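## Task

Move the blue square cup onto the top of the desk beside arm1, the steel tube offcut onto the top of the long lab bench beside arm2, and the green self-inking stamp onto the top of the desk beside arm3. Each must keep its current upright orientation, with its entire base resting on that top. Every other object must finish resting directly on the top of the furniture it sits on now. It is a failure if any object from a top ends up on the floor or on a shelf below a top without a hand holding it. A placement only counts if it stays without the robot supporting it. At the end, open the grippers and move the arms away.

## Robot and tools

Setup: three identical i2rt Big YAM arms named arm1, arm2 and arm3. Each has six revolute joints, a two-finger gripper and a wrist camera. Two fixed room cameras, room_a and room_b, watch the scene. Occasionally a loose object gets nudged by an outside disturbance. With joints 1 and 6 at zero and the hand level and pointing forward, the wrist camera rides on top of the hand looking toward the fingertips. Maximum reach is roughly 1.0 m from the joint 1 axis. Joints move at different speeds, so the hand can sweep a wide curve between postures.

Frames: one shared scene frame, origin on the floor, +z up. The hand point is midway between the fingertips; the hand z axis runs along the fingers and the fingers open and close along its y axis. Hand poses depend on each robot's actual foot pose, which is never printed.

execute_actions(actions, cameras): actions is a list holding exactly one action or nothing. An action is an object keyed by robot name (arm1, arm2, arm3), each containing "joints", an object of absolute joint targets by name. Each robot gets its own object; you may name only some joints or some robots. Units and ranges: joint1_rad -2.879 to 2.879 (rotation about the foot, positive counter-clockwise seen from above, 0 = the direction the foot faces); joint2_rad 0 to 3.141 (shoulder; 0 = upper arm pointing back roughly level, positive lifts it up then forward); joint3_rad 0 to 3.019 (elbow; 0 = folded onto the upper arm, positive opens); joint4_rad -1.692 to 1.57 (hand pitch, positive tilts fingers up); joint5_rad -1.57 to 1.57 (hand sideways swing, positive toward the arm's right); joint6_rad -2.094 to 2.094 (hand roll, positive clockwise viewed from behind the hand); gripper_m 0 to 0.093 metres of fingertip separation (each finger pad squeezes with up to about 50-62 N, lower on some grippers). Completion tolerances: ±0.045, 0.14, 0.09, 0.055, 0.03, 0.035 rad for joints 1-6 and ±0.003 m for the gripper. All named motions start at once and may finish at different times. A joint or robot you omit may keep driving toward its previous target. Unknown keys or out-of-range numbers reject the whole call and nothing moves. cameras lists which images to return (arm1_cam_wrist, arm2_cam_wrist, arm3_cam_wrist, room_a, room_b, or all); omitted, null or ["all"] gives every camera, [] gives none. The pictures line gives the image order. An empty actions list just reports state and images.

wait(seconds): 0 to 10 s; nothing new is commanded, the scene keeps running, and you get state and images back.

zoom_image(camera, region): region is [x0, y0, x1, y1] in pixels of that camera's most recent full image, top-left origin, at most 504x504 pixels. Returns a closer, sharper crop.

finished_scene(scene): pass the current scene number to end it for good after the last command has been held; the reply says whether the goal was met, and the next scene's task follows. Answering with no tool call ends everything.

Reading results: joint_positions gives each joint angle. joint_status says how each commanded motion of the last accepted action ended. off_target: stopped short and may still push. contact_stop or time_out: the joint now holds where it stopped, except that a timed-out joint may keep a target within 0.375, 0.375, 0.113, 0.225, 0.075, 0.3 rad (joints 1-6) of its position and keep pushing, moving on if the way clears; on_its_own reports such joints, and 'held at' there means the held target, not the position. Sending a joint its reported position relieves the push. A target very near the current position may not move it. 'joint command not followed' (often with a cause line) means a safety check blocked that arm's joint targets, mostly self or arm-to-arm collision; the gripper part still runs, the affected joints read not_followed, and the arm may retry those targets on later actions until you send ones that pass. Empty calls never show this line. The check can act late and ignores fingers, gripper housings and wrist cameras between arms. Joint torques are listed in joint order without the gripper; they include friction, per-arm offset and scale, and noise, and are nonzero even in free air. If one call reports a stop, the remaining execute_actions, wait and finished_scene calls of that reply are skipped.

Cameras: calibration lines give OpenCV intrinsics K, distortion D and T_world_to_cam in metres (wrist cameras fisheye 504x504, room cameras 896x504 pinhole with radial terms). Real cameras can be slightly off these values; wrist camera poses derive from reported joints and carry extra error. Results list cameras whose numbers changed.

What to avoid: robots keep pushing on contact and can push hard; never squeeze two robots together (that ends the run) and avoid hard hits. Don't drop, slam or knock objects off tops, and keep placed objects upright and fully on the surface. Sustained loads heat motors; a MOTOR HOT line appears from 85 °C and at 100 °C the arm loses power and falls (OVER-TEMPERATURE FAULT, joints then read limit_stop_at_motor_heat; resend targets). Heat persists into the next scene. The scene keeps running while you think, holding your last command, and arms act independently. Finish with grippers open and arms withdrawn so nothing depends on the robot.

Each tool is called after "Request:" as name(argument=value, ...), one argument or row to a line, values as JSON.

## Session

Request:
execute_actions(
  actions=[],
)

Scene clock: 0.00 s.
Joint torques (N m, as the arm reports them, + toward a larger angle): no reading
arm1.joint_positions: joint1_rad=-0.571 joint2_rad=+0.388 joint3_rad=+1.343 joint4_rad=-1.368 joint5_rad=+0.254 joint6_rad=+0.385 gripper_m=+0.094
arm1.joint_status: not commanded
arm1.hand: x=+0.0997 y=-0.6569 z=+1.4809 quat_wxyz=(+0.119, -0.731, +0.405, +0.536) (m; scene frame)
arm2.joint_positions: joint1_rad=+0.178 joint2_rad=+0.396 joint3_rad=+1.513 joint4_rad=-1.184 joint5_rad=-0.159 joint6_rad=+0.246 gripper_m=+0.095
arm2.joint_status: not commanded
arm2.hand: x=+0.4404 y=+0.4553 z=+1.5134 quat_wxyz=(-0.667, -0.343, -0.642, +0.155) (m; scene frame)
arm3.joint_positions: joint1_rad=-0.303 joint2_rad=+0.560 joint3_rad=+1.536 joint4_rad=-1.491 joint5_rad=-0.176 joint6_rad=-0.029 gripper_m=+0.094
arm3.joint_status: not commanded
arm3.hand: x=-0.6516 y=+0.1068 z=+1.5048 quat_wxyz=(-0.264, -0.767, -0.390, +0.435) (m; scene frame)
pictures: arm1_cam_wrist, arm2_cam_wrist, arm3_cam_wrist, room_a, room_b
camera_calibration (this result's frames):
arm1_cam_wrist: T_world_to_cam=[[0.722336, 0.645699, -0.247597, 0.717446], [0.479784, -0.725776, -0.493007, 0.210999], [-0.498034, 0.237323, -0.83405, 1.56385], [0, 0, 0, 1]] pos_world=[0.159382, -0.681254, 1.58599]
arm2_cam_wrist: T_world_to_cam=[[-0.660431, -0.708448, -0.248863, 0.986206], [-0.332111, 0.57284, -0.749371, 1.02364], [0.673449, -0.412257, -0.613605, 0.942891], [0, 0, 0, 1]] pos_world=[0.356294, 0.501007, 1.59108]
arm3_cam_wrist: T_world_to_cam=[[-0.829359, 0.55518, -0.0627569, -0.508319], [0.523611, 0.733143, -0.433973, 0.921272], [-0.194924, -0.39278, -0.898737, 1.39115], [0, 0, 0, 1]] pos_world=[-0.6328, 0.153199, 1.61818]
Images, in order (width x height): arm1_cam_wrist 504x504, arm2_cam_wrist 504x504, arm3_cam_wrist 504x504, room_a 896x504, room_b 896x504.

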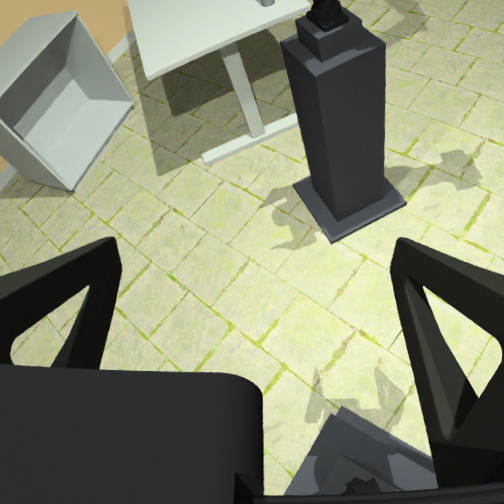

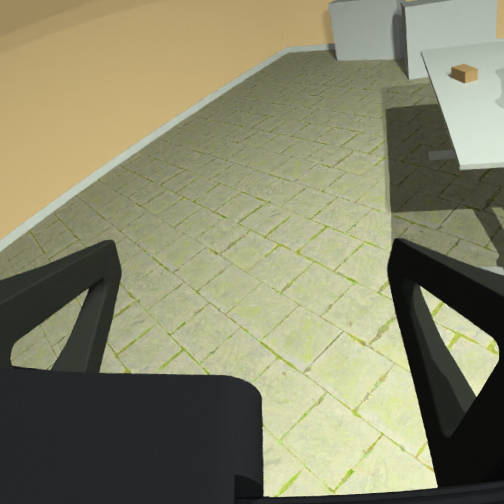

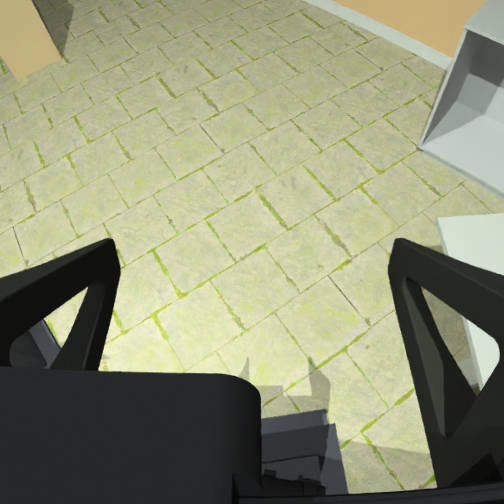

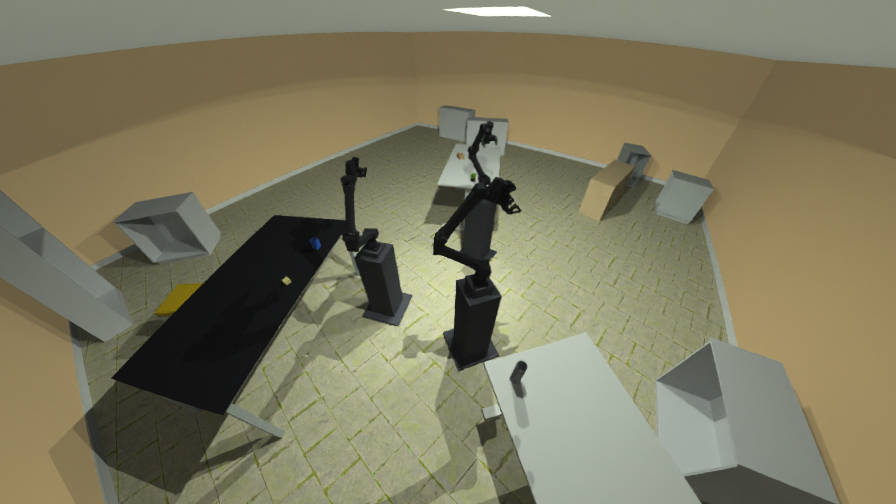

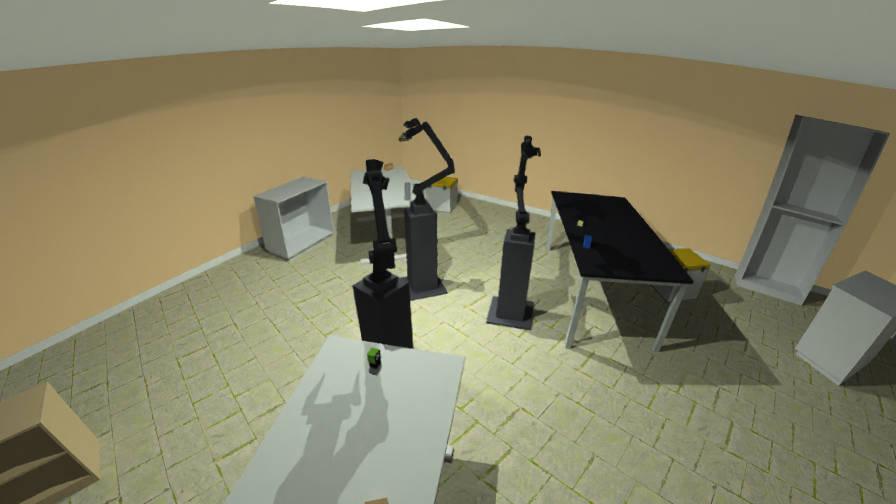

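Request:
execute_actions(
  actions=[
    {"arm1":{"joints":{"joint1_rad":2.31,"joint2_rad":1.6,"joint3_rad":0.3,"joint4_rad":1.0,"joint5_rad":0,"joint6_rad":0}},"arm2":{"joints":{"joint1_rad":1.63,"joint2_rad":1.5,"joint3_rad":0.3,"joint4_rad":0.9,"joint5_rad":0,"joint6_rad":0}},"arm3":{"joints":{"joint1_rad":-1.6,"joint2_rad":1.6,"joint3_rad":0.3,"joint4_rad":1.1,"joint5_rad":0,"joint6_rad":0}}},
  ],
  cameras=["arm1_cam_wrist","arm2_cam_wrist","arm3_cam_wrist"],
)

Scene clock: 4.37 s.
Joint torques (N m, as the arm reports them, + toward a larger angle): arm1=[-0.67 -8.35  3.07  2.87  0.05 -0.14] | arm2=[ 1.93 -6.19  4.04  2.57  0.21 -0.15] | arm3=[ 0.32 -7.59  3.56  2.92 -0.07  0.13]
arm1.joint_positions: joint1_rad=+2.306 joint2_rad=+1.600 joint3_rad=+0.301 joint4_rad=+0.981 joint5_rad=+0.000 joint6_rad=+0.013 gripper_m=+0.094
arm1.joint_status: all done
arm1.hand: x=+0.5332 y=-1.0506 z=+0.9960 quat_wxyz=(-0.552, -0.285, -0.756, +0.207) (m; scene frame)
arm2.joint_positions: joint1_rad=+1.627 joint2_rad=+1.500 joint3_rad=+0.301 joint4_rad=+0.880 joint5_rad=-0.003 joint6_rad=+0.007 gripper_m=+0.095
arm2.joint_status: all done
arm2.hand: x=+0.7208 y=+0.7577 z=+0.9293 quat_wxyz=(-0.564, +0.226, -0.776, -0.167) (m; scene frame)
arm3.joint_positions: joint1_rad=-1.589 joint2_rad=+1.596 joint3_rad=+0.298 joint4_rad=+1.081 joint5_rad=+0.002 joint6_rad=-0.009 gripper_m=+0.094
arm3.joint_status: all done
arm3.hand: x=-0.9535 y=+0.4451 z=+1.0034 quat_wxyz=(+0.148, -0.759, +0.182, +0.607) (m; scene frame)
pictures: arm1_cam_wrist, arm2_cam_wrist, arm3_cam_wrist
camera_calibration (this result's frames):
arm1_cam_wrist: T_world_to_cam=[[-0.661679, -0.749696, 0.0116565, -0.447898], [-0.602998, 0.522836, -0.602525, 1.47641], [0.445616, -0.405707, -0.798015, 0.254144], [0, 0, 0, 1]] pos_world=[0.480655, -1.0046, 1.0976]
arm2_cam_wrist: T_world_to_cam=[[0.530541, -0.847616, 0.00850756, 0.248096], [-0.677433, -0.43001, -0.596805, 1.37287], [0.50952, 0.310866, -0.802341, 0.266003], [0, 0, 0, 1]] pos_world=[0.662869, 0.717947, 1.03065]
arm3_cam_wrist: T_world_to_cam=[[0.456299, 0.88979, 0.00804148, 0.0278882], [0.663852, -0.334389, -0.668943, 1.45837], [-0.59253, 0.310576, -0.74327, 0.166305], [0, 0, 0, 1]] pos_world=[-0.882328, 0.411198, 1.09895]
Images, in order (width x height): arm1_cam_wrist 504x504, arm2_cam_wrist 504x504, arm3_cam_wrist 504x504.

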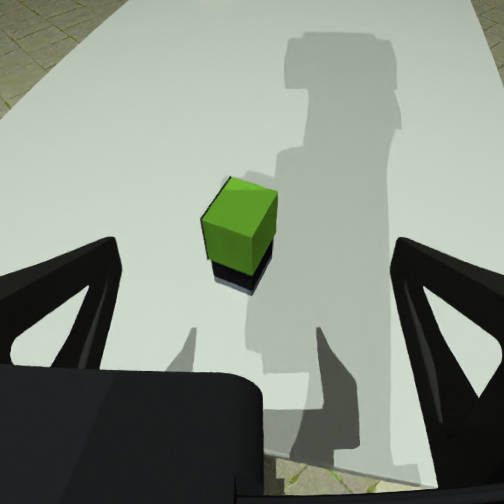

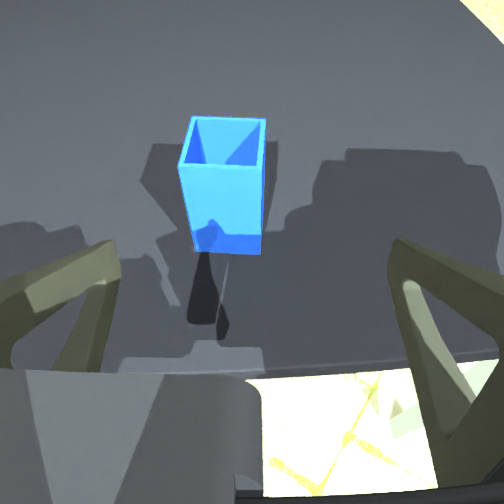

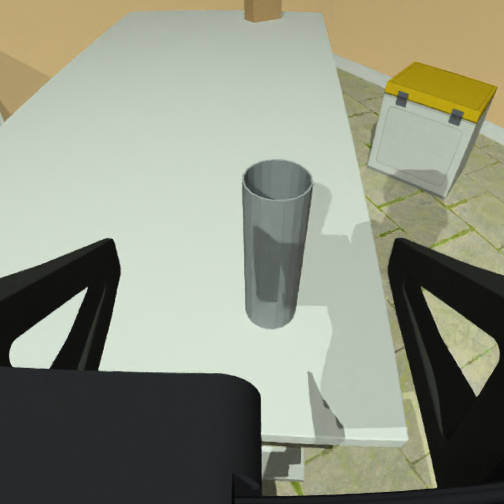

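Request:
execute_actions(
  actions=[
    {"arm1":{"joints":{"joint1_rad":-1.8,"joint2_rad":1.33,"joint3_rad":0.84,"joint4_rad":0.1}},"arm2":{"joints":{"joint1_rad":1.675,"joint2_rad":2.11,"joint3_rad":0.83,"joint4_rad":0.92}},"arm3":{"joints":{"joint1_rad":-1.63,"joint2_rad":2.165,"joint3_rad":0.935,"joint4_rad":0.85}}},
  ],
  cameras=["room_b","arm2_cam_wrist","arm3_cam_wrist"],
)

Request:
zoom_image(
  camera="room_b",
  region=[530, 190, 630, 270],
)

Scene clock: 9.20 s.
Joint torques (N m, as the arm reports them, + toward a larger angle): arm1=[ -0.38 -11.09   9.52   1.82   0.01  -0.11] | arm2=[  1.55 -13.26   5.26   2.47   0.2   -0.15] | arm3=[ -0.25 -15.69   5.39   1.87  -0.06   0.11]
arm1.joint_positions: joint1_rad=-1.802 joint2_rad=+1.331 joint3_rad=+0.811 joint4_rad=+0.105 joint5_rad=+0.001 joint6_rad=+0.012 gripper_m=+0.094
arm1.joint_status: all done
arm1.hand: x=+0.2672 y=-0.2101 z=+1.1485 quat_wxyz=(+0.401, -0.557, +0.631, +0.362) (m; scene frame)
arm2.joint_positions: joint1_rad=+1.671 joint2_rad=+2.121 joint3_rad=+0.800 joint4_rad=+0.905 joint5_rad=-0.001 joint6_rad=+0.007 gripper_m=+0.095
arm2.joint_status: all done
arm2.hand: x=+0.8439 y=+0.8668 z=+0.7987 quat_wxyz=(-0.523, +0.251, -0.797, -0.167) (m; scene frame)
arm3.joint_positions: joint1_rad=-1.616 joint2_rad=+2.160 joint3_rad=+0.911 joint4_rad=+0.857 joint5_rad=+0.002 joint6_rad=-0.009 gripper_m=+0.094
arm3.joint_status: all done
arm3.hand: x=-1.1184 y=+0.5479 z=+0.8670 quat_wxyz=(+0.138, -0.807, +0.204, +0.537) (m; scene frame)
pictures: arm2_cam_wrist, arm3_cam_wrist, room_b
camera_calibration (this result's frames):
arm2_cam_wrist: T_world_to_cam=[[0.566503, -0.823996, 0.0102547, 0.224123], [-0.702549, -0.489437, -0.516601, 1.43385], [0.430696, 0.285452, -0.856165, 0.196131], [0, 0, 0, 1]] pos_world=[0.795908, 0.830467, 0.906347]
arm3_cam_wrist: T_world_to_cam=[[0.477314, 0.878699, 0.00770081, 0.0426788], [0.747571, -0.401447, -0.529129, 1.52012], [-0.461854, 0.258317, -0.848507, 0.201328], [0, 0, 0, 1]] pos_world=[-1.06379, 0.520741, 0.974841]
Images, in order (width x height): arm2_cam_wrist 504x504, arm3_cam_wrist 504x504, room_b 896x504.

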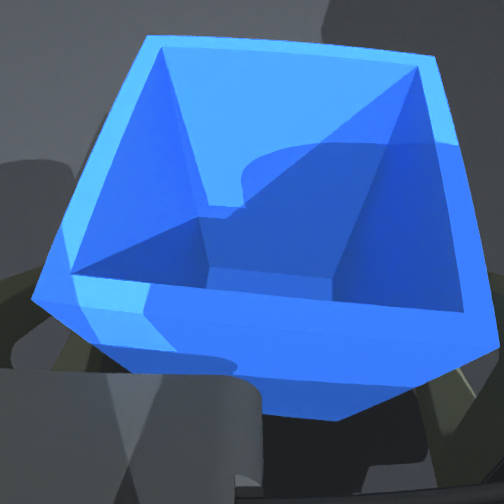

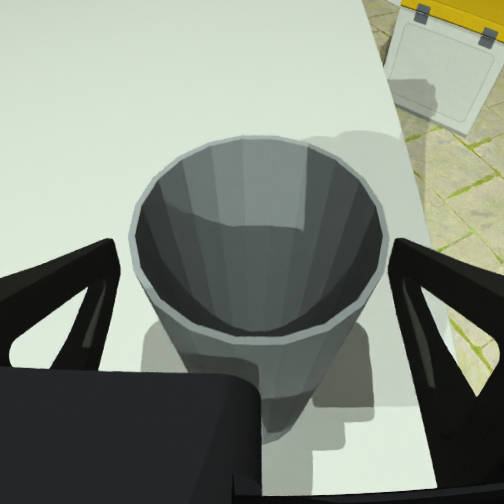

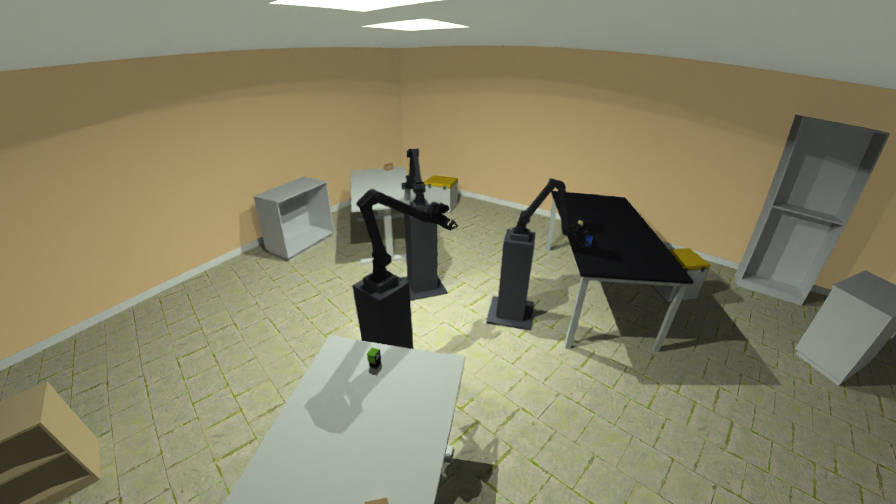

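Region (530, 190, 630, 270) of room_b's 896x504 image, scaled by 5.040, with more detail than that image has; it fills the top 403 rows of this view, and the rest is white.

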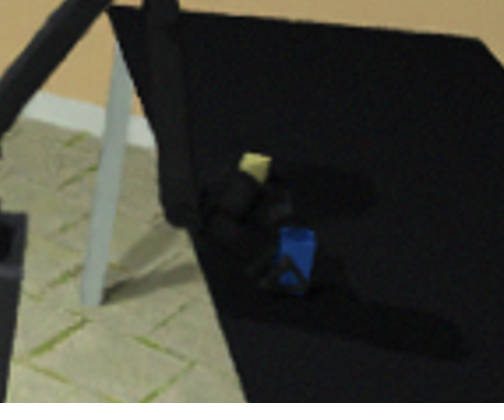

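Request:
execute_actions(
  actions=[
    {"arm2":{"joints":{"joint3_rad":0.775}},"arm3":{"joints":{"gripper_m":0.025}}},
  ],
  cameras=[],
)

Request:
execute_actions(
  actions=[
    {"arm2":{"joints":{"gripper_m":0.03}},"arm3":{"joints":{"joint2_rad":2.0}}},
  ],
  cameras=[],
)

Request:
execute_actions(
  actions=[
    {"arm2":{"joints":{"joint2_rad":1.9}},"arm3":{"joints":{"joint2_rad":1.5,"joint3_rad":0.75,"joint4_rad":0.5}}},
  ],
  cameras=[],
)

Request:
execute_actions(
  actions=[
    {"arm2":{"joints":{"joint1_rad":-0.62,"joint2_rad":1.56,"joint3_rad":0.97,"joint4_rad":0.16}},"arm3":{"joints":{"joint1_rad":2.33,"joint2_rad":1.11,"joint3_rad":0.645,"joint4_rad":0.09}}},
  ],
  cameras=["room_a","room_b","arm1_cam_wrist"],
)

Request:
zoom_image(
  camera="room_b",
  region=[400, 170, 520, 260],
)

Scene clock: 11.57 s.
Joint torques (N m, as the arm reports them, + toward a larger angle): arm1=[ -1.27 -11.19   9.62   1.75   0.    -0.09] | arm2=[  2.53 -13.3    2.86   2.34   0.17  -0.16] | arm3=[  0.48 -15.54   5.35   1.86  -0.02   0.09]
arm1.joint_positions: joint1_rad=-1.802 joint2_rad=+1.331 joint3_rad=+0.811 joint4_rad=+0.105 joint5_rad=+0.001 joint6_rad=+0.012 gripper_m=+0.094
arm1.joint_status: not commanded
arm1.hand: x=+0.2672 y=-0.2101 z=+1.1485 quat_wxyz=(+0.401, -0.557, +0.631, +0.362) (m; scene frame)
arm2.joint_positions: joint1_rad=+1.671 joint2_rad=+2.121 joint3_rad=+0.779 joint4_rad=+0.905 joint5_rad=-0.001 joint6_rad=+0.007 gripper_m=+0.095
arm2.joint_status: all done
arm2.hand: x=+0.8357 y=+0.8610 z=+0.7919 quat_wxyz=(-0.514, +0.252, -0.803, -0.164) (m; scene frame)
arm3.joint_positions: joint1_rad=-1.616 joint2_rad=+2.160 joint3_rad=+0.911 joint4_rad=+0.857 joint5_rad=+0.000 joint6_rad=-0.008 gripper_m=+0.059
arm3.joint_status: gripper_m off_target (ended at +0.059, target +0.025)
arm3.hand: x=-1.1183 y=+0.5479 z=+0.8668 quat_wxyz=(+0.138, -0.807, +0.205, +0.537) (m; scene frame)
pictures: none
No camera images: the call's "cameras" was empty. Leave "cameras" out to get every camera's image.

Scene clock: 12.60 s.
Joint torques (N m, as the arm reports them, + toward a larger angle): arm1=[ -0.89 -11.72   9.88   1.88  -0.03  -0.16] | arm2=[  1.67 -13.17   2.91   2.48   0.13  -0.16] | arm3=[  0.   -16.88   6.57   3.08  -0.03   0.1 ]
arm1.joint_positions: joint1_rad=-1.802 joint2_rad=+1.331 joint3_rad=+0.811 joint4_rad=+0.105 joint5_rad=+0.001 joint6_rad=+0.012 gripper_m=+0.094
arm1.joint_status: not commanded
arm1.hand: x=+0.2672 y=-0.2101 z=+1.1485 quat_wxyz=(+0.401, -0.557, +0.631, +0.362) (m; scene frame)
arm2.joint_positions: joint1_rad=+1.671 joint2_rad=+2.121 joint3_rad=+0.779 joint4_rad=+0.905 joint5_rad=-0.001 joint6_rad=+0.007 gripper_m=+0.053
arm2.joint_status: gripper_m off_target (ended at +0.053, target +0.030)
arm2.hand: x=+0.8358 y=+0.8609 z=+0.7919 quat_wxyz=(-0.514, +0.252, -0.803, -0.164) (m; scene frame)
arm3.joint_positions: joint1_rad=-1.616 joint2_rad=+2.022 joint3_rad=+0.909 joint4_rad=+0.832 joint5_rad=+0.000 joint6_rad=-0.008 gripper_m=+0.059
arm3.joint_status: all done
arm3.hand: x=-1.1327 y=+0.5562 z=+0.9462 quat_wxyz=(+0.149, -0.776, +0.197, +0.580) (m; scene frame)
pictures: none
No camera images: the call's "cameras" was empty. Leave "cameras" out to get every camera's image.

Scene clock: 14.00 s.
Joint torques (N m, as the arm reports them, + toward a larger angle): arm1=[ -0.78 -11.92   9.73   1.83   0.    -0.12] | arm2=[  2.15 -11.6    4.88   2.4    0.16  -0.16] | arm3=[ -0.35 -12.67   9.83   2.82  -0.06   0.14]
arm1.joint_positions: joint1_rad=-1.802 joint2_rad=+1.331 joint3_rad=+0.811 joint4_rad=+0.105 joint5_rad=+0.001 joint6_rad=+0.012 gripper_m=+0.094
arm1.joint_status: not commanded
arm1.hand: x=+0.2672 y=-0.2101 z=+1.1485 quat_wxyz=(+0.401, -0.557, +0.631, +0.362) (m; scene frame)
arm2.joint_positions: joint1_rad=+1.671 joint2_rad=+1.900 joint3_rad=+0.771 joint4_rad=+0.909 joint5_rad=-0.001 joint6_rad=+0.007 gripper_m=+0.053
arm2.joint_status: all done
arm2.hand: x=+0.8551 y=+0.8749 z=+0.9184 quat_wxyz=(-0.598, +0.234, -0.743, -0.191) (m; scene frame)
arm3.joint_positions: joint1_rad=-1.616 joint2_rad=+1.518 joint3_rad=+0.705 joint4_rad=+0.487 joint5_rad=+0.000 joint6_rad=-0.008 gripper_m=+0.059
arm3.joint_status: all done
arm3.hand: x=-1.0559 y=+0.5148 z=+1.0722 quat_wxyz=(+0.145, -0.789, +0.200, +0.563) (m; scene frame)
pictures: none
No camera images: the call's "cameras" was empty. Leave "cameras" out to get every camera's image.

Scene clock: 17.07 s.
Joint torques (N m, as the arm reports them, + toward a larger angle): arm1=[ -1.1  -11.49   9.74   1.91   0.02  -0.12] | arm2=[  2.09 -12.39   8.05   1.56   0.03  -0.14] | arm3=[ 1.7  -7.9  10.8   2.48  0.08  0.06]
arm1.joint_positions: joint1_rad=-1.802 joint2_rad=+1.331 joint3_rad=+0.811 joint4_rad=+0.105 joint5_rad=+0.001 joint6_rad=+0.012 gripper_m=+0.094
arm1.joint_status: not commanded
arm1.hand: x=+0.2672 y=-0.2101 z=+1.1485 quat_wxyz=(+0.401, -0.557, +0.631, +0.362) (m; scene frame)
arm2.joint_positions: joint1_rad=-0.627 joint2_rad=+1.584 joint3_rad=+0.960 joint4_rad=+0.162 joint5_rad=+0.002 joint6_rad=+0.006 gripper_m=+0.053
arm2.joint_status: all done
arm2.hand: x=+0.2825 y=-0.0980 z=+1.0207 quat_wxyz=(-0.353, -0.638, -0.563, +0.390) (m; scene frame)
arm3.joint_positions: joint1_rad=+2.325 joint2_rad=+1.128 joint3_rad=+0.605 joint4_rad=+0.080 joint5_rad=-0.002 joint6_rad=-0.005 gripper_m=+0.059
arm3.joint_status: all done
arm3.hand: x=-0.1071 y=+0.3829 z=+1.1239 quat_wxyz=(-0.529, +0.130, -0.835, -0.077) (m; scene frame)
pictures: arm1_cam_wrist, room_a, room_b
camera_calibration (this result's frames):
arm1_cam_wrist: T_world_to_cam=[[0.992894, -0.118946, 0.00357807, -0.295836], [-0.100937, -0.857731, -0.504092, 0.43118], [0.0630288, 0.500149, -0.863643, 1.20324], [0, 0, 0, 1]] pos_world=[0.261417, -0.267149, 1.25758]
Images, in order (width x height): arm1_cam_wrist 504x504, room_a 896x504, room_b 896x504.

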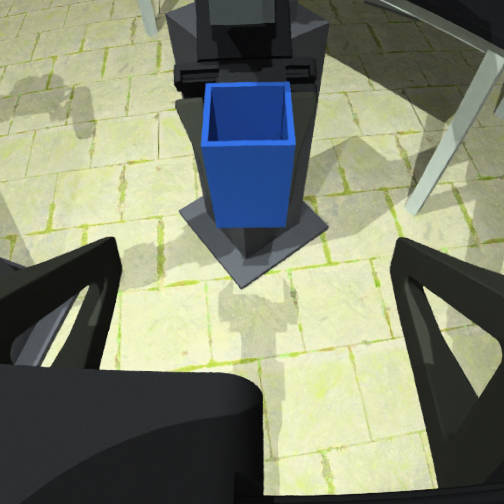

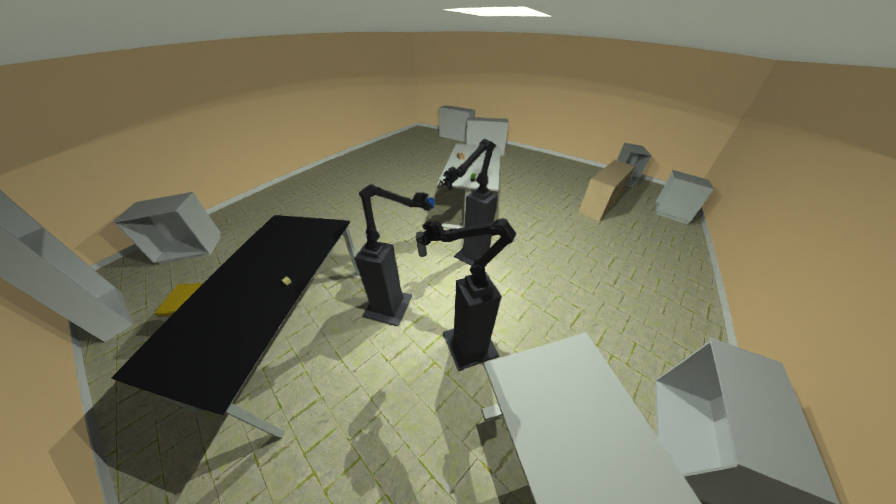

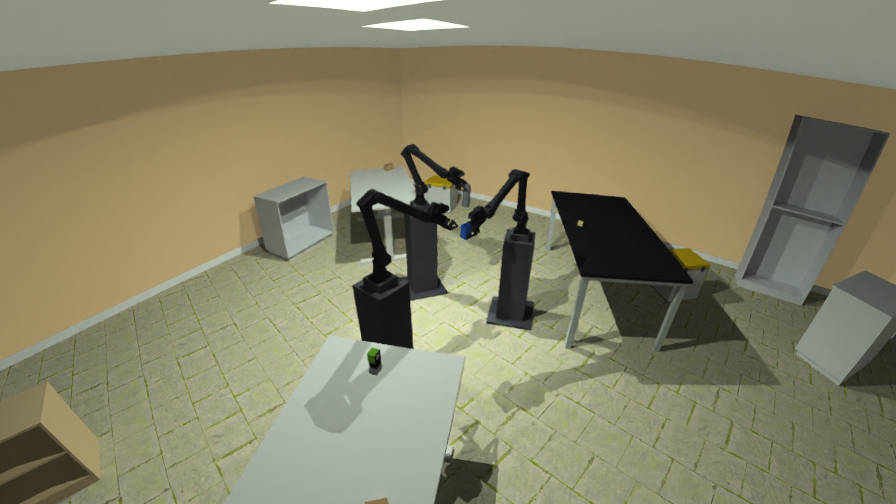

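Region (400, 170, 520, 260) of room_b's 896x504 image, scaled by 4.200, with more detail than that image has; it fills the top 378 rows of this view, and the rest is white.

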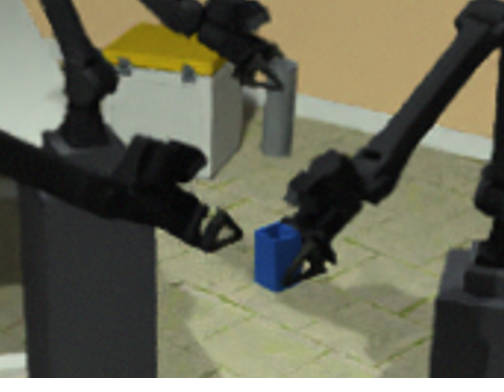

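Request:
execute_actions(
  actions=[
    {"arm1":{"joints":{"joint1_rad":-1.785,"joint2_rad":1.73,"joint3_rad":1.195}}},
  ],
  cameras=["room_b","arm1_cam_wrist","arm2_cam_wrist"],
)

Request:
zoom_image(
  camera="room_b",
  region=[420, 190, 510, 250],
)

Scene clock: 18.97 s.
Joint torques (N m, as the arm reports them, + toward a larger angle): arm1=[ -0.54 -18.82  10.67   2.21   0.    -0.1 ] | arm2=[  2.33 -12.72   8.26   1.73   0.03  -0.15] | arm3=[ 1.65 -8.26 10.67  2.72  0.1   0.07]
arm1.joint_positions: joint1_rad=-1.796 joint2_rad=+1.744 joint3_rad=+1.149 joint4_rad=+0.099 joint5_rad=+0.001 joint6_rad=+0.012 gripper_m=+0.094
arm1.joint_status: all done
arm1.hand: x=+0.2779 y=-0.0792 z=+1.0813 quat_wxyz=(+0.375, -0.573, +0.645, +0.340) (m; scene frame)
arm2.joint_positions: joint1_rad=-0.627 joint2_rad=+1.584 joint3_rad=+0.960 joint4_rad=+0.162 joint5_rad=+0.002 joint6_rad=+0.006 gripper_m=+0.053
arm2.joint_status: not commanded
arm2.hand: x=+0.2825 y=-0.0980 z=+1.0207 quat_wxyz=(-0.353, -0.638, -0.563, +0.390) (m; scene frame)
arm3.joint_positions: joint1_rad=+2.325 joint2_rad=+1.128 joint3_rad=+0.605 joint4_rad=+0.080 joint5_rad=-0.002 joint6_rad=-0.005 gripper_m=+0.059
arm3.joint_status: not commanded
arm3.hand: x=-0.1071 y=+0.3829 z=+1.1239 quat_wxyz=(-0.529, +0.130, -0.835, -0.077) (m; scene frame)
pictures: arm1_cam_wrist, arm2_cam_wrist, room_b
camera_calibration (this result's frames):
arm1_cam_wrist: T_world_to_cam=[[0.993629, -0.112628, 0.00400774, -0.290776], [-0.0998572, -0.896336, -0.431983, 0.429324], [0.0522456, 0.428831, -0.901873, 1.11781], [0, 0, 0, 1]] pos_world=[0.273394, -0.127284, 1.19475]
arm2_cam_wrist: T_world_to_cam=[[-0.992049, 0.125798, 0.00363235, 0.285044], [0.109438, 0.876562, -0.468681, 0.537478], [-0.0621433, -0.464557, -0.88336, 0.996806], [0, 0, 0, 1]] pos_world=[0.285902, -0.0439178, 1.13141]
Images, in order (width x height): arm1_cam_wrist 504x504, arm2_cam_wrist 504x504, room_b 896x504.

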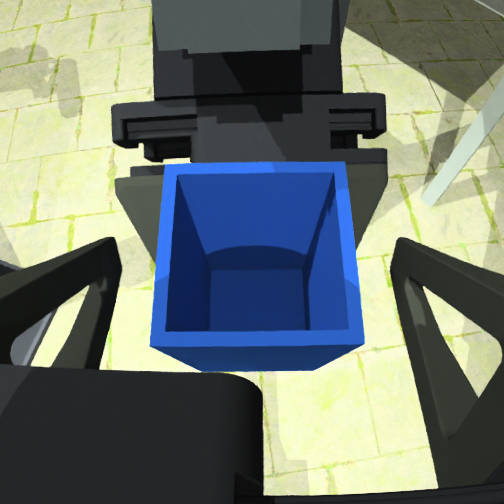

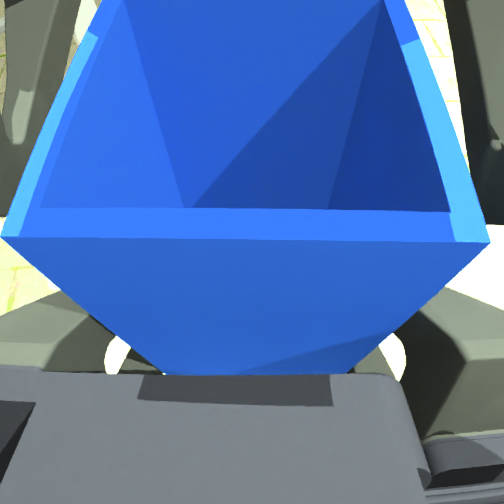

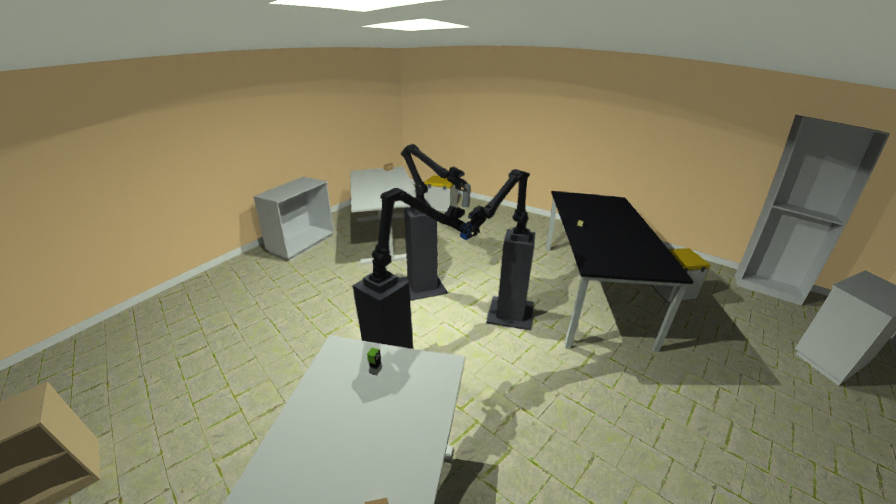

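Region (420, 190, 510, 250) of room_b's 896x504 image, scaled by 5.600, with more detail than that image has.

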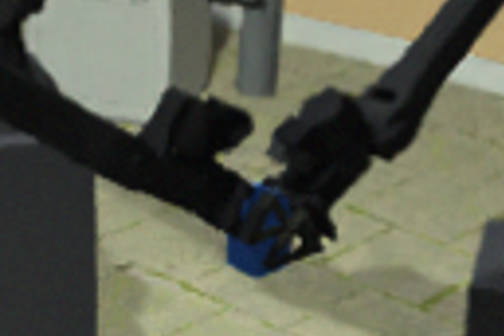

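Request:
execute_actions(
  actions=[
    {"arm1":{"joints":{"gripper_m":0.03}}},
  ],
  cameras=["arm1_cam_wrist"],
)

Scene clock: 20.03 s.
Joint torques (N m, as the arm reports them, + toward a larger angle): arm1=[  0.26 -19.76  10.5    2.18   0.04  -0.07] | arm2=[  1.71 -12.93   8.1    1.5    0.    -0.17] | arm3=[ 1.52 -8.12 10.72  2.55  0.08  0.11]
arm1.joint_positions: joint1_rad=-1.796 joint2_rad=+1.744 joint3_rad=+1.149 joint4_rad=+0.099 joint5_rad=+0.000 joint6_rad=+0.009 gripper_m=+0.053
arm1.joint_status: gripper_m off_target (ended at +0.053, target +0.030)
arm1.hand: x=+0.2777 y=-0.0791 z=+1.0815 quat_wxyz=(+0.375, -0.574, +0.644, +0.340) (m; scene frame)
arm2.joint_positions: joint1_rad=-0.627 joint2_rad=+1.584 joint3_rad=+0.960 joint4_rad=+0.161 joint5_rad=+0.003 joint6_rad=+0.005 gripper_m=+0.053
arm2.joint_status: not commanded
arm2.hand: x=+0.2824 y=-0.0979 z=+1.0207 quat_wxyz=(-0.352, -0.638, -0.563, +0.390) (m; scene frame)
arm3.joint_positions: joint1_rad=+2.325 joint2_rad=+1.128 joint3_rad=+0.605 joint4_rad=+0.080 joint5_rad=-0.002 joint6_rad=-0.005 gripper_m=+0.059
arm3.joint_status: not commanded
arm3.hand: x=-0.1071 y=+0.3829 z=+1.1239 quat_wxyz=(-0.529, +0.130, -0.835, -0.077) (m; scene frame)
pictures: arm1_cam_wrist
camera_calibration (this result's frames):
arm1_cam_wrist: T_world_to_cam=[[0.993858, -0.110486, 0.00629682, -0.293014], [-0.0969228, -0.896491, -0.43233, 0.429075], [0.0534115, 0.429065, -0.901693, 1.11744], [0, 0, 0, 1]] pos_world=[0.273118, -0.127166, 1.19494]
Images, in order (width x height): arm1_cam_wrist 504x504.

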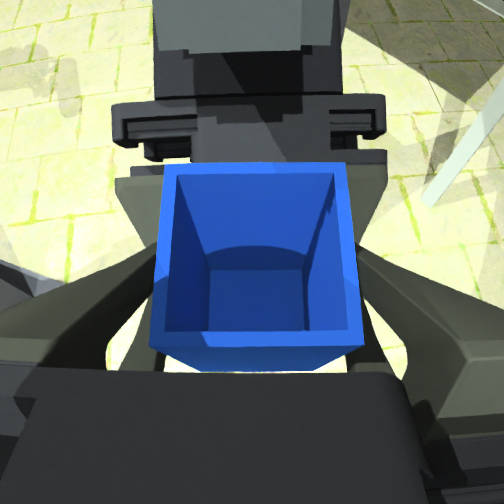

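Request:
execute_actions(
  actions=[
    {"arm2":{"joints":{"gripper_m":0.093}},"arm3":{"joints":{"joint4_rad":0.16}}},
  ],
  cameras=[],
)

Request:
execute_actions(
  actions=[
    {"arm2":{"joints":{"joint2_rad":0.86,"joint3_rad":0.265}}},
  ],
  cameras=[],
)

Request:
execute_actions(
  actions=[
    {"arm2":{"joints":{"joint1_rad":-1.775,"joint4_rad":0.46}},"arm1":{"joints":{"joint1_rad":2.6,"joint2_rad":1.85,"joint3_rad":1.16,"joint4_rad":0.25}}},
  ],
  cameras=["room_b","arm2_cam_wrist"],
)

Scene clock: 22.47 s.
Joint torques (N m, as the arm reports them, + toward a larger angle): arm1=[  0.12 -19.51  10.51   2.15   0.    -0.09] | arm2=[  2.4  -12.16   8.37   1.56   0.01  -0.18] | arm3=[ 1.47 -8.27 10.75  3.96  0.11  0.1 ]
arm1.joint_positions: joint1_rad=-1.796 joint2_rad=+1.744 joint3_rad=+1.149 joint4_rad=+0.099 joint5_rad=+0.000 joint6_rad=+0.009 gripper_m=+0.053
arm1.joint_status: not commanded
arm1.hand: x=+0.2778 y=-0.0791 z=+1.0815 quat_wxyz=(+0.375, -0.574, +0.644, +0.340) (m; scene frame)
arm2.joint_positions: joint1_rad=-0.627 joint2_rad=+1.581 joint3_rad=+0.960 joint4_rad=+0.161 joint5_rad=+0.003 joint6_rad=+0.005 gripper_m=+0.093
arm2.joint_status: all done
arm2.hand: x=+0.2824 y=-0.0978 z=+1.0226 quat_wxyz=(-0.353, -0.637, -0.563, +0.391) (m; scene frame)
arm3.joint_positions: joint1_rad=+2.325 joint2_rad=+1.128 joint3_rad=+0.605 joint4_rad=+0.116 joint5_rad=-0.002 joint6_rad=-0.005 gripper_m=+0.059
arm3.joint_status: all done
arm3.hand: x=-0.1037 y=+0.3840 z=+1.1319 quat_wxyz=(-0.544, +0.129, -0.826, -0.079) (m; scene frame)
pictures: none
No camera images: the call's "cameras" was empty. Leave "cameras" out to get every camera's image.

Scene clock: 23.80 s.
Joint torques (N m, as the arm reports them, + toward a larger angle): arm1=[ -0.19 -19.36  10.57   2.09   0.03  -0.04] | arm2=[ 2.36 -2.61  7.46  1.59  0.02 -0.13] | arm3=[ 1.43 -8.38 10.82  4.11  0.07  0.06]
arm1.joint_positions: joint1_rad=-1.796 joint2_rad=+1.744 joint3_rad=+1.149 joint4_rad=+0.099 joint5_rad=+0.000 joint6_rad=+0.009 gripper_m=+0.053
arm1.joint_status: not commanded
arm1.hand: x=+0.2778 y=-0.0791 z=+1.0815 quat_wxyz=(+0.375, -0.574, +0.644, +0.340) (m; scene frame)
arm2.joint_positions: joint1_rad=-0.627 joint2_rad=+0.866 joint3_rad=+0.264 joint4_rad=+0.161 joint5_rad=+0.003 joint6_rad=+0.005 gripper_m=+0.093
arm2.joint_status: all done
arm2.hand: x=+0.3118 y=+0.1596 z=+0.9877 quat_wxyz=(-0.358, -0.634, -0.559, +0.397) (m; scene frame)
arm3.joint_positions: joint1_rad=+2.325 joint2_rad=+1.128 joint3_rad=+0.605 joint4_rad=+0.116 joint5_rad=-0.002 joint6_rad=-0.005 gripper_m=+0.059
arm3.joint_status: not commanded
arm3.hand: x=-0.1037 y=+0.3840 z=+1.1319 quat_wxyz=(-0.544, +0.129, -0.826, -0.079) (m; scene frame)
pictures: none
No camera images: the call's "cameras" was empty. Leave "cameras" out to get every camera's image.

Scene clock: 27.10 s.
Joint torques (N m, as the arm reports them, + toward a larger angle): arm1=[ -2.32 -19.51   7.23   2.89   0.09  -0.09] | arm2=[ 1.19 -2.27  7.6   2.94  0.12 -0.13] | arm3=[ 1.14 -8.71 10.82  3.98  0.08  0.06]
arm1.joint_positions: joint1_rad=+2.610 joint2_rad=+1.874 joint3_rad=+1.149 joint4_rad=+0.233 joint5_rad=-0.002 joint6_rad=+0.009 gripper_m=+0.053
arm1.joint_status: all done
arm1.hand: x=+0.8474 y=-1.0446 z=+1.0357 quat_wxyz=(-0.504, -0.176, -0.839, +0.108) (m; scene frame)
arm2.joint_positions: joint1_rad=-1.771 joint2_rad=+0.866 joint3_rad=+0.264 joint4_rad=+0.440 joint5_rad=+0.001 joint6_rad=+0.005 gripper_m=+0.093
arm2.joint_status: all done
arm2.hand: x=-0.0138 y=+0.4043 z=+1.0509 quat_wxyz=(-0.102, -0.755, -0.117, +0.637) (m; scene frame)
arm3.joint_positions: joint1_rad=+2.325 joint2_rad=+1.128 joint3_rad=+0.605 joint4_rad=+0.116 joint5_rad=-0.002 joint6_rad=-0.005 gripper_m=+0.059
arm3.joint_status: not commanded
arm3.hand: x=-0.1037 y=+0.3840 z=+1.1319 quat_wxyz=(-0.544, +0.129, -0.826, -0.079) (m; scene frame)
pictures: arm2_cam_wrist, room_b
camera_calibration (this result's frames):
arm2_cam_wrist: T_world_to_cam=[[-0.294481, 0.955642, 0.00541198, -0.400006], [0.676321, 0.212403, -0.705319, 0.668778], [-0.675182, -0.204043, -0.708869, 0.941264], [0, 0, 0, 1]] pos_world=[0.0654214, 0.432271, 1.1411]
Images, in order (width x height): arm2_cam_wrist 504x504, room_b 896x504.

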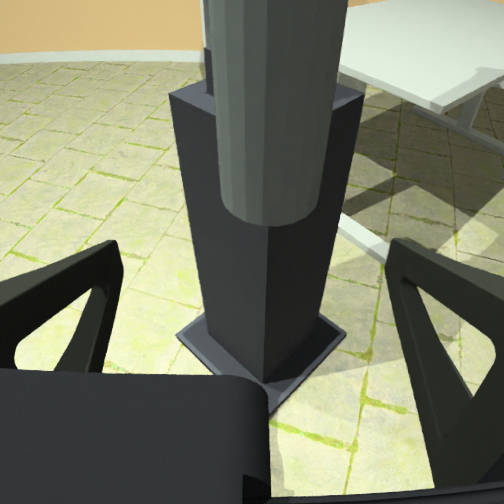

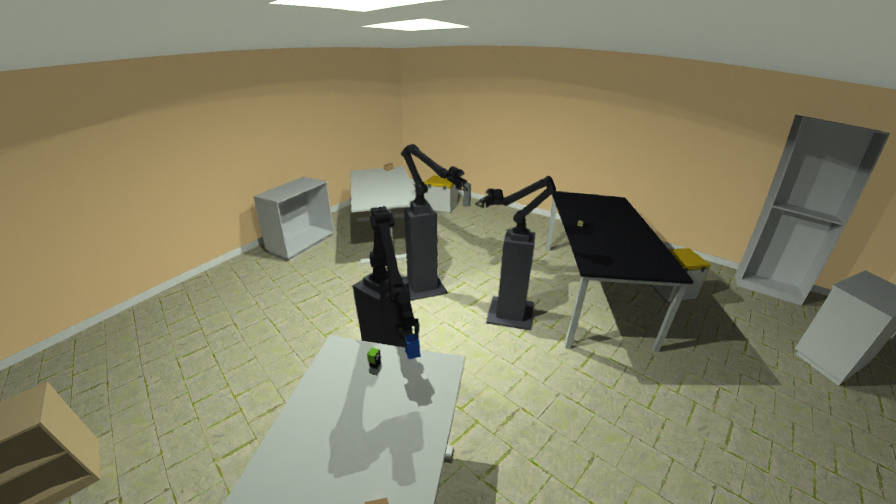

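Request:
execute_actions(
  actions=[
    {"arm2":{"joints":{"joint1_rad":-1.8,"joint2_rad":1.3,"joint3_rad":0.605,"joint4_rad":0.575}},"arm1":{"joints":{"joint2_rad":2.15,"joint4_rad":0.55}}},
  ],
  cameras=["room_b","arm2_cam_wrist"],
)

Request:
zoom_image(
  camera="room_b",
  region=[430, 160, 520, 220],
)

Scene clock: 29.37 s.
Joint torques (N m, as the arm reports them, + toward a larger angle): arm1=[ -0.75 -21.87   6.07   2.85   0.1   -0.1 ] | arm2=[ 1.3  -6.92  9.75  2.48  0.08 -0.13] | arm3=[ 1.04 -8.04 10.81  4.01  0.11  0.08]
arm1.joint_positions: joint1_rad=+2.610 joint2_rad=+2.185 joint3_rad=+1.139 joint4_rad=+0.528 joint5_rad=-0.002 joint6_rad=+0.009 gripper_m=+0.053
arm1.joint_status: all done
arm1.hand: x=+0.8456 y=-1.0460 z=+0.8818 quat_wxyz=(-0.493, -0.177, -0.845, +0.106) (m; scene frame)
arm2.joint_positions: joint1_rad=-1.793 joint2_rad=+1.306 joint3_rad=+0.565 joint4_rad=+0.562 joint5_rad=+0.001 joint6_rad=+0.005 gripper_m=+0.093
arm2.joint_status: all done
arm2.hand: x=-0.1374 y=+0.3762 z=+1.0551 quat_wxyz=(-0.094, -0.762, -0.109, +0.631) (m; scene frame)
arm3.joint_positions: joint1_rad=+2.325 joint2_rad=+1.128 joint3_rad=+0.605 joint4_rad=+0.116 joint5_rad=-0.002 joint6_rad=-0.005 gripper_m=+0.059
arm3.joint_status: not commanded
arm3.hand: x=-0.1037 y=+0.3840 z=+1.1319 quat_wxyz=(-0.544, +0.129, -0.826, -0.079) (m; scene frame)
pictures: arm2_cam_wrist, room_b
camera_calibration (this result's frames):
arm2_cam_wrist: T_world_to_cam=[[-0.273376, 0.96189, 0.00581809, -0.409421], [0.692331, 0.200957, -0.693032, 0.754819], [-0.66779, -0.18543, -0.720883, 0.861792], [0, 0, 0, 1]] pos_world=[-0.0590148, 0.401934, 1.14675]
Images, in order (width x height): arm2_cam_wrist 504x504, room_b 896x504.

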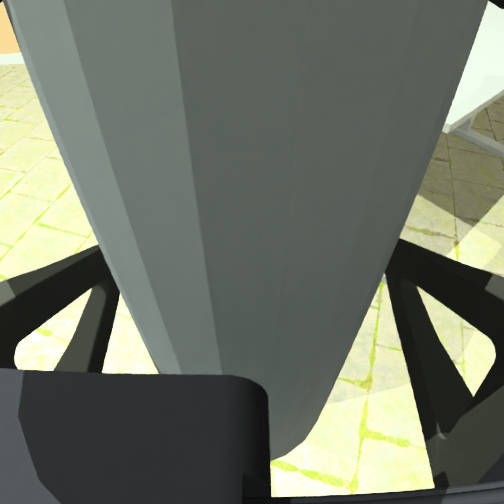

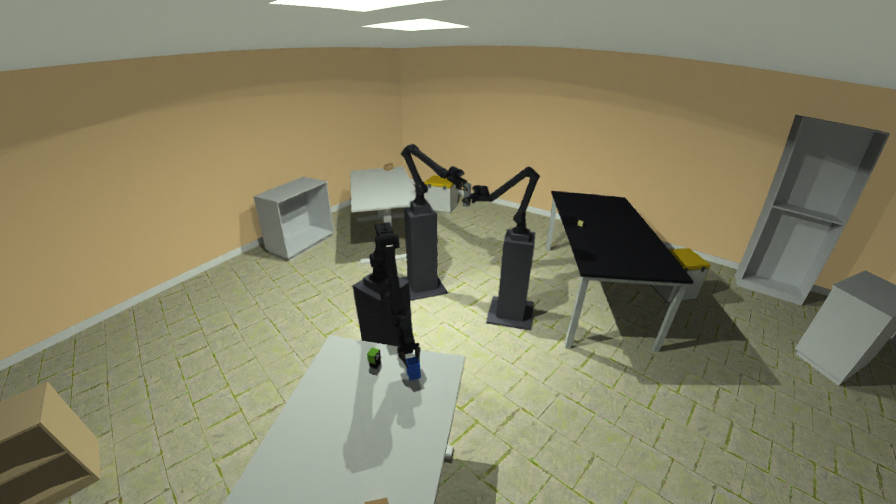

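Region (430, 160, 520, 220) of room_b's 896x504 image, scaled by 5.600, with more detail than that image has.

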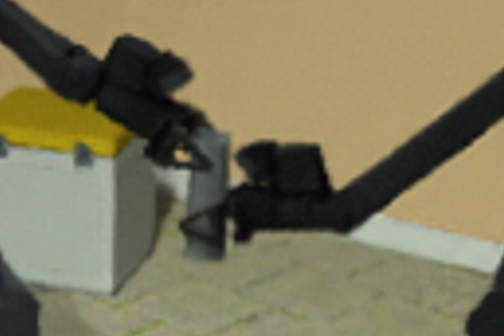

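Request:
execute_actions(
  actions=[
    {"arm2":{"joints":{"gripper_m":0.025}},"arm1":{"joints":{"joint2_rad":2.23,"joint4_rad":0.59}}},
  ],
  cameras=[],
)

Scene clock: 30.70 s.
Joint torques (N m, as the arm reports them, + toward a larger angle): arm1=[ -1.08 -20.81   6.18   2.54   0.09  -0.09] | arm2=[ 1.09 -6.75  9.65  2.38  0.24 -0.18] | arm3=[ 1.27 -8.37 10.71  4.07  0.13 -0.01]
arm1.joint_positions: joint1_rad=+2.610 joint2_rad=+2.233 joint3_rad=+1.139 joint4_rad=+0.572 joint5_rad=-0.002 joint6_rad=+0.009 gripper_m=+0.053
arm1.joint_status: all done
arm1.hand: x=+0.8421 y=-1.0448 z=+0.8591 quat_wxyz=(-0.492, -0.177, -0.846, +0.106) (m; scene frame)
arm2.joint_positions: joint1_rad=-1.793 joint2_rad=+1.306 joint3_rad=+0.565 joint4_rad=+0.562 joint5_rad=-0.003 joint6_rad=+0.005 gripper_m=+0.059
arm2.joint_status: gripper_m off_target (ended at +0.059, target +0.025)
arm2.hand: x=-0.1372 y=+0.3756 z=+1.0551 quat_wxyz=(-0.096, -0.762, -0.110, +0.631) (m; scene frame)
arm3.joint_positions: joint1_rad=+2.325 joint2_rad=+1.128 joint3_rad=+0.605 joint4_rad=+0.117 joint5_rad=-0.004 joint6_rad=-0.001 gripper_m=+0.059
arm3.joint_status: not commanded
arm3.hand: x=-0.1037 y=+0.3843 z=+1.1321 quat_wxyz=(-0.544, +0.128, -0.825, -0.080) (m; scene frame)
pictures: none
No camera images: the call's "cameras" was empty. Leave "cameras" out to get every camera's image.

Request:
execute_actions(
  actions=[
    {"arm3":{"joints":{"gripper_m":0.093}},"arm1":{"joints":{"joint2_rad":2.265,"joint4_rad":0.62}}},
  ],
  cameras=[],
)

Scene clock: 31.97 s.
Joint torques (N m, as the arm reports them, + toward a larger angle): arm1=[ -1.55 -18.34   6.05   2.42   0.1   -0.11] | arm2=[ 1.17 -7.93  9.63  2.44  0.21 -0.13] | arm3=[ 1.73 -7.39 10.7   3.05  0.07  0.04]
arm1.joint_positions: joint1_rad=+2.610 joint2_rad=+2.243 joint3_rad=+1.139 joint4_rad=+0.604 joint5_rad=-0.002 joint6_rad=+0.009 gripper_m=+0.053
arm1.joint_status: all done
arm1.hand: x=+0.8437 y=-1.0455 z=+0.8590 quat_wxyz=(-0.501, -0.176, -0.841, +0.107) (m; scene frame)
arm2.joint_positions: joint1_rad=-1.793 joint2_rad=+1.320 joint3_rad=+0.565 joint4_rad=+0.555 joint5_rad=-0.002 joint6_rad=+0.005 gripper_m=+0.059
arm2.joint_status: not commanded
arm2.hand: x=-0.1380 y=+0.3757 z=+1.0464 quat_wxyz=(-0.094, -0.768, -0.111, +0.623) (m; scene frame)
arm3.joint_positions: joint1_rad=+2.325 joint2_rad=+1.119 joint3_rad=+0.605 joint4_rad=+0.141 joint5_rad=-0.002 joint6_rad=-0.001 gripper_m=+0.093
arm3.joint_status: all done
arm3.hand: x=-0.1022 y=+0.3845 z=+1.1420 quat_wxyz=(-0.558, +0.126, -0.816, -0.082) (m; scene frame)
pictures: none
No camera images: the call's "cameras" was empty. Leave "cameras" out to get every camera's image.

Request:
execute_actions(
  actions=[
    {"arm3":{"joints":{"joint2_rad":0.75,"joint3_rad":0.3}},"arm1":{"joints":{"joint2_rad":2.23,"gripper_m":0.093}}},
  ],
  cameras=[],
)

Request:
execute_actions(
  actions=[
    {"arm2":{"joints":{"joint1_rad":1.6,"joint2_rad":1.85,"joint3_rad":0.84,"joint4_rad":0.9}},"arm1":{"joints":{"joint2_rad":1.95,"joint3_rad":0.52,"joint4_rad":1.19}}},
  ],
  cameras=[],
)

Request:
execute_actions(
  actions=[
    {"arm2":{"joints":{"joint2_rad":2.06,"joint4_rad":1.1}},"arm1":{"joints":{"joint1_rad":2.33,"joint2_rad":2.07}},"arm3":{"joints":{"joint1_rad":1.14,"joint2_rad":1.33,"joint3_rad":0.85,"joint4_rad":0.02}}},
  ],
  cameras=["room_b","arm1_cam_wrist"],
)

Scene clock: 34.23 s.
Joint torques (N m, as the arm reports them, + toward a larger angle): arm1=[ -1.29 -21.37   6.1    2.62   0.1   -0.11] | arm2=[ 1.16 -8.85  9.8   2.66  0.19 -0.11] | arm3=[ 1.11 -1.92  8.85  2.66  0.08  0.03]
arm1.joint_positions: joint1_rad=+2.610 joint2_rad=+2.243 joint3_rad=+1.139 joint4_rad=+0.604 joint5_rad=-0.002 joint6_rad=+0.009 gripper_m=+0.093
arm1.joint_status: all done
arm1.hand: x=+0.8437 y=-1.0456 z=+0.8590 quat_wxyz=(-0.501, -0.176, -0.841, +0.108) (m; scene frame)
arm2.joint_positions: joint1_rad=-1.793 joint2_rad=+1.320 joint3_rad=+0.565 joint4_rad=+0.555 joint5_rad=-0.002 joint6_rad=+0.005 gripper_m=+0.059
arm2.joint_status: not commanded
arm2.hand: x=-0.1380 y=+0.3757 z=+1.0464 quat_wxyz=(-0.094, -0.768, -0.111, +0.623) (m; scene frame)
arm3.joint_positions: joint1_rad=+2.325 joint2_rad=+0.753 joint3_rad=+0.292 joint4_rad=+0.147 joint5_rad=-0.002 joint6_rad=-0.001 gripper_m=+0.093
arm3.joint_status: all done
arm3.hand: x=-0.2085 y=+0.3516 z=+1.1115 quat_wxyz=(-0.581, +0.123, -0.800, -0.086) (m; scene frame)
pictures: none
No camera images: the call's "cameras" was empty. Leave "cameras" out to get every camera's image.

Scene clock: 37.07 s.
Joint torques (N m, as the arm reports them, + toward a larger angle): arm1=[ -1.73 -12.65   2.76   3.08   0.11  -0.09] | arm2=[  0.66 -16.32   6.58   3.72   0.2   -0.15] | arm3=[ 0.88 -2.31  8.84  2.93  0.1   0.02]
arm1.joint_positions: joint1_rad=+2.610 joint2_rad=+1.947 joint3_rad=+0.515 joint4_rad=+1.171 joint5_rad=-0.002 joint6_rad=+0.009 gripper_m=+0.093
arm1.joint_status: all done
arm1.hand: x=+0.6752 y=-0.9704 z=+0.9485 quat_wxyz=(-0.597, -0.161, -0.775, +0.127) (m; scene frame)
arm2.joint_positions: joint1_rad=+1.607 joint2_rad=+1.904 joint3_rad=+0.815 joint4_rad=+0.857 joint5_rad=-0.002 joint6_rad=+0.003 gripper_m=+0.059
arm2.joint_status: all done
arm2.hand: x=+0.8885 y=+0.8504 z=+0.9221 quat_wxyz=(-0.600, +0.213, -0.752, -0.170) (m; scene frame)
arm3.joint_positions: joint1_rad=+2.325 joint2_rad=+0.753 joint3_rad=+0.292 joint4_rad=+0.147 joint5_rad=-0.002 joint6_rad=-0.001 gripper_m=+0.093
arm3.joint_status: not commanded
arm3.hand: x=-0.2085 y=+0.3516 z=+1.1115 quat_wxyz=(-0.581, +0.123, -0.800, -0.086) (m; scene frame)
pictures: none
No camera images: the call's "cameras" was empty. Leave "cameras" out to get every camera's image.

Scene clock: 38.63 s.
Joint torques (N m, as the arm reports them, + toward a larger angle): arm1=[ -0.3  -13.17   1.84   2.76   0.01  -0.07] | arm2=[  1.15 -16.19   5.37   3.88   0.17  -0.12] | arm3=[  0.73 -10.15  10.47   1.68  -0.07   0.06]
arm1.joint_positions: joint1_rad=+2.320 joint2_rad=+2.079 joint3_rad=+0.515 joint4_rad=+1.177 joint5_rad=+0.000 joint6_rad=+0.009 gripper_m=+0.093
arm1.joint_status: all done
arm1.hand: x=+0.5817 y=-1.0856 z=+0.8879 quat_wxyz=(-0.526, -0.286, -0.777, +0.196) (m; scene frame)
arm2.joint_positions: joint1_rad=+1.607 joint2_rad=+2.113 joint3_rad=+0.815 joint4_rad=+1.054 joint5_rad=-0.002 joint6_rad=+0.003 gripper_m=+0.059
arm2.joint_status: all done
arm2.hand: x=+0.8812 y=+0.8456 z=+0.8434 quat_wxyz=(-0.595, +0.214, -0.756, -0.169) (m; scene frame)
arm3.joint_positions: joint1_rad=+1.146 joint2_rad=+1.333 joint3_rad=+0.813 joint4_rad=+0.027 joint5_rad=+0.001 joint6_rad=-0.001 gripper_m=+0.093
arm3.joint_status: all done
arm3.hand: x=-0.2124 y=-0.1787 z=+1.1299 quat_wxyz=(-0.466, -0.364, -0.776, +0.221) (m; scene frame)
pictures: arm1_cam_wrist, room_b
camera_calibration (this result's frames):
arm1_cam_wrist: T_world_to_cam=[[-0.650592, -0.759251, 0.0163604, -0.461791], [-0.641854, 0.538226, -0.546201, 1.44816], [0.405898, -0.365855, -0.837494, 0.23346], [0, 0, 0, 1]] pos_world=[0.534312, -1.04464, 0.994065]
Images, in order (width x height): arm1_cam_wrist 504x504, room_b 896x504.

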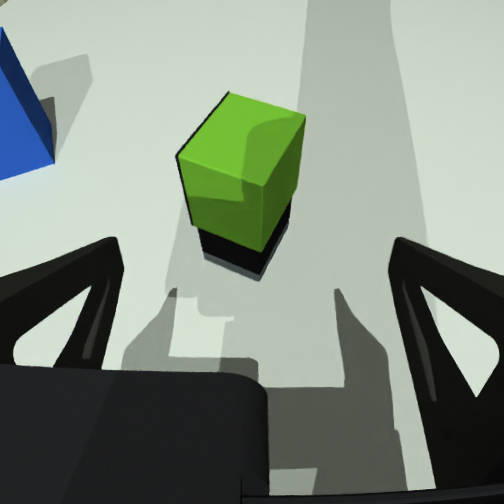

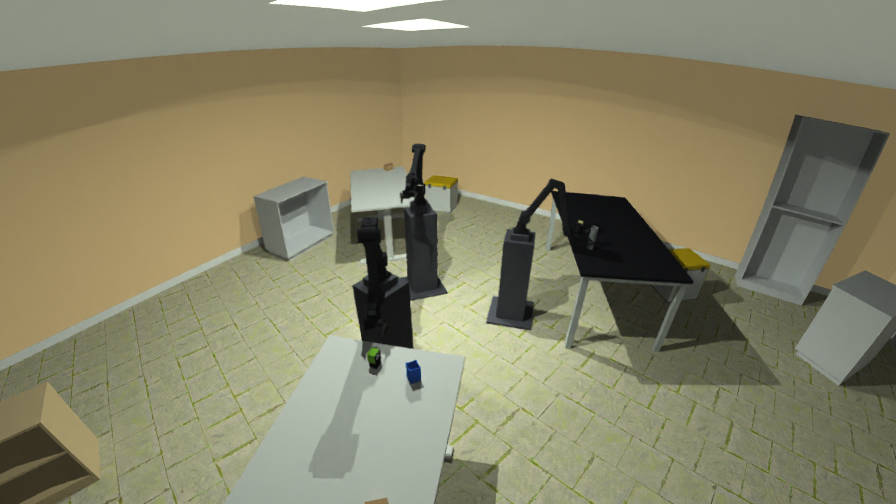

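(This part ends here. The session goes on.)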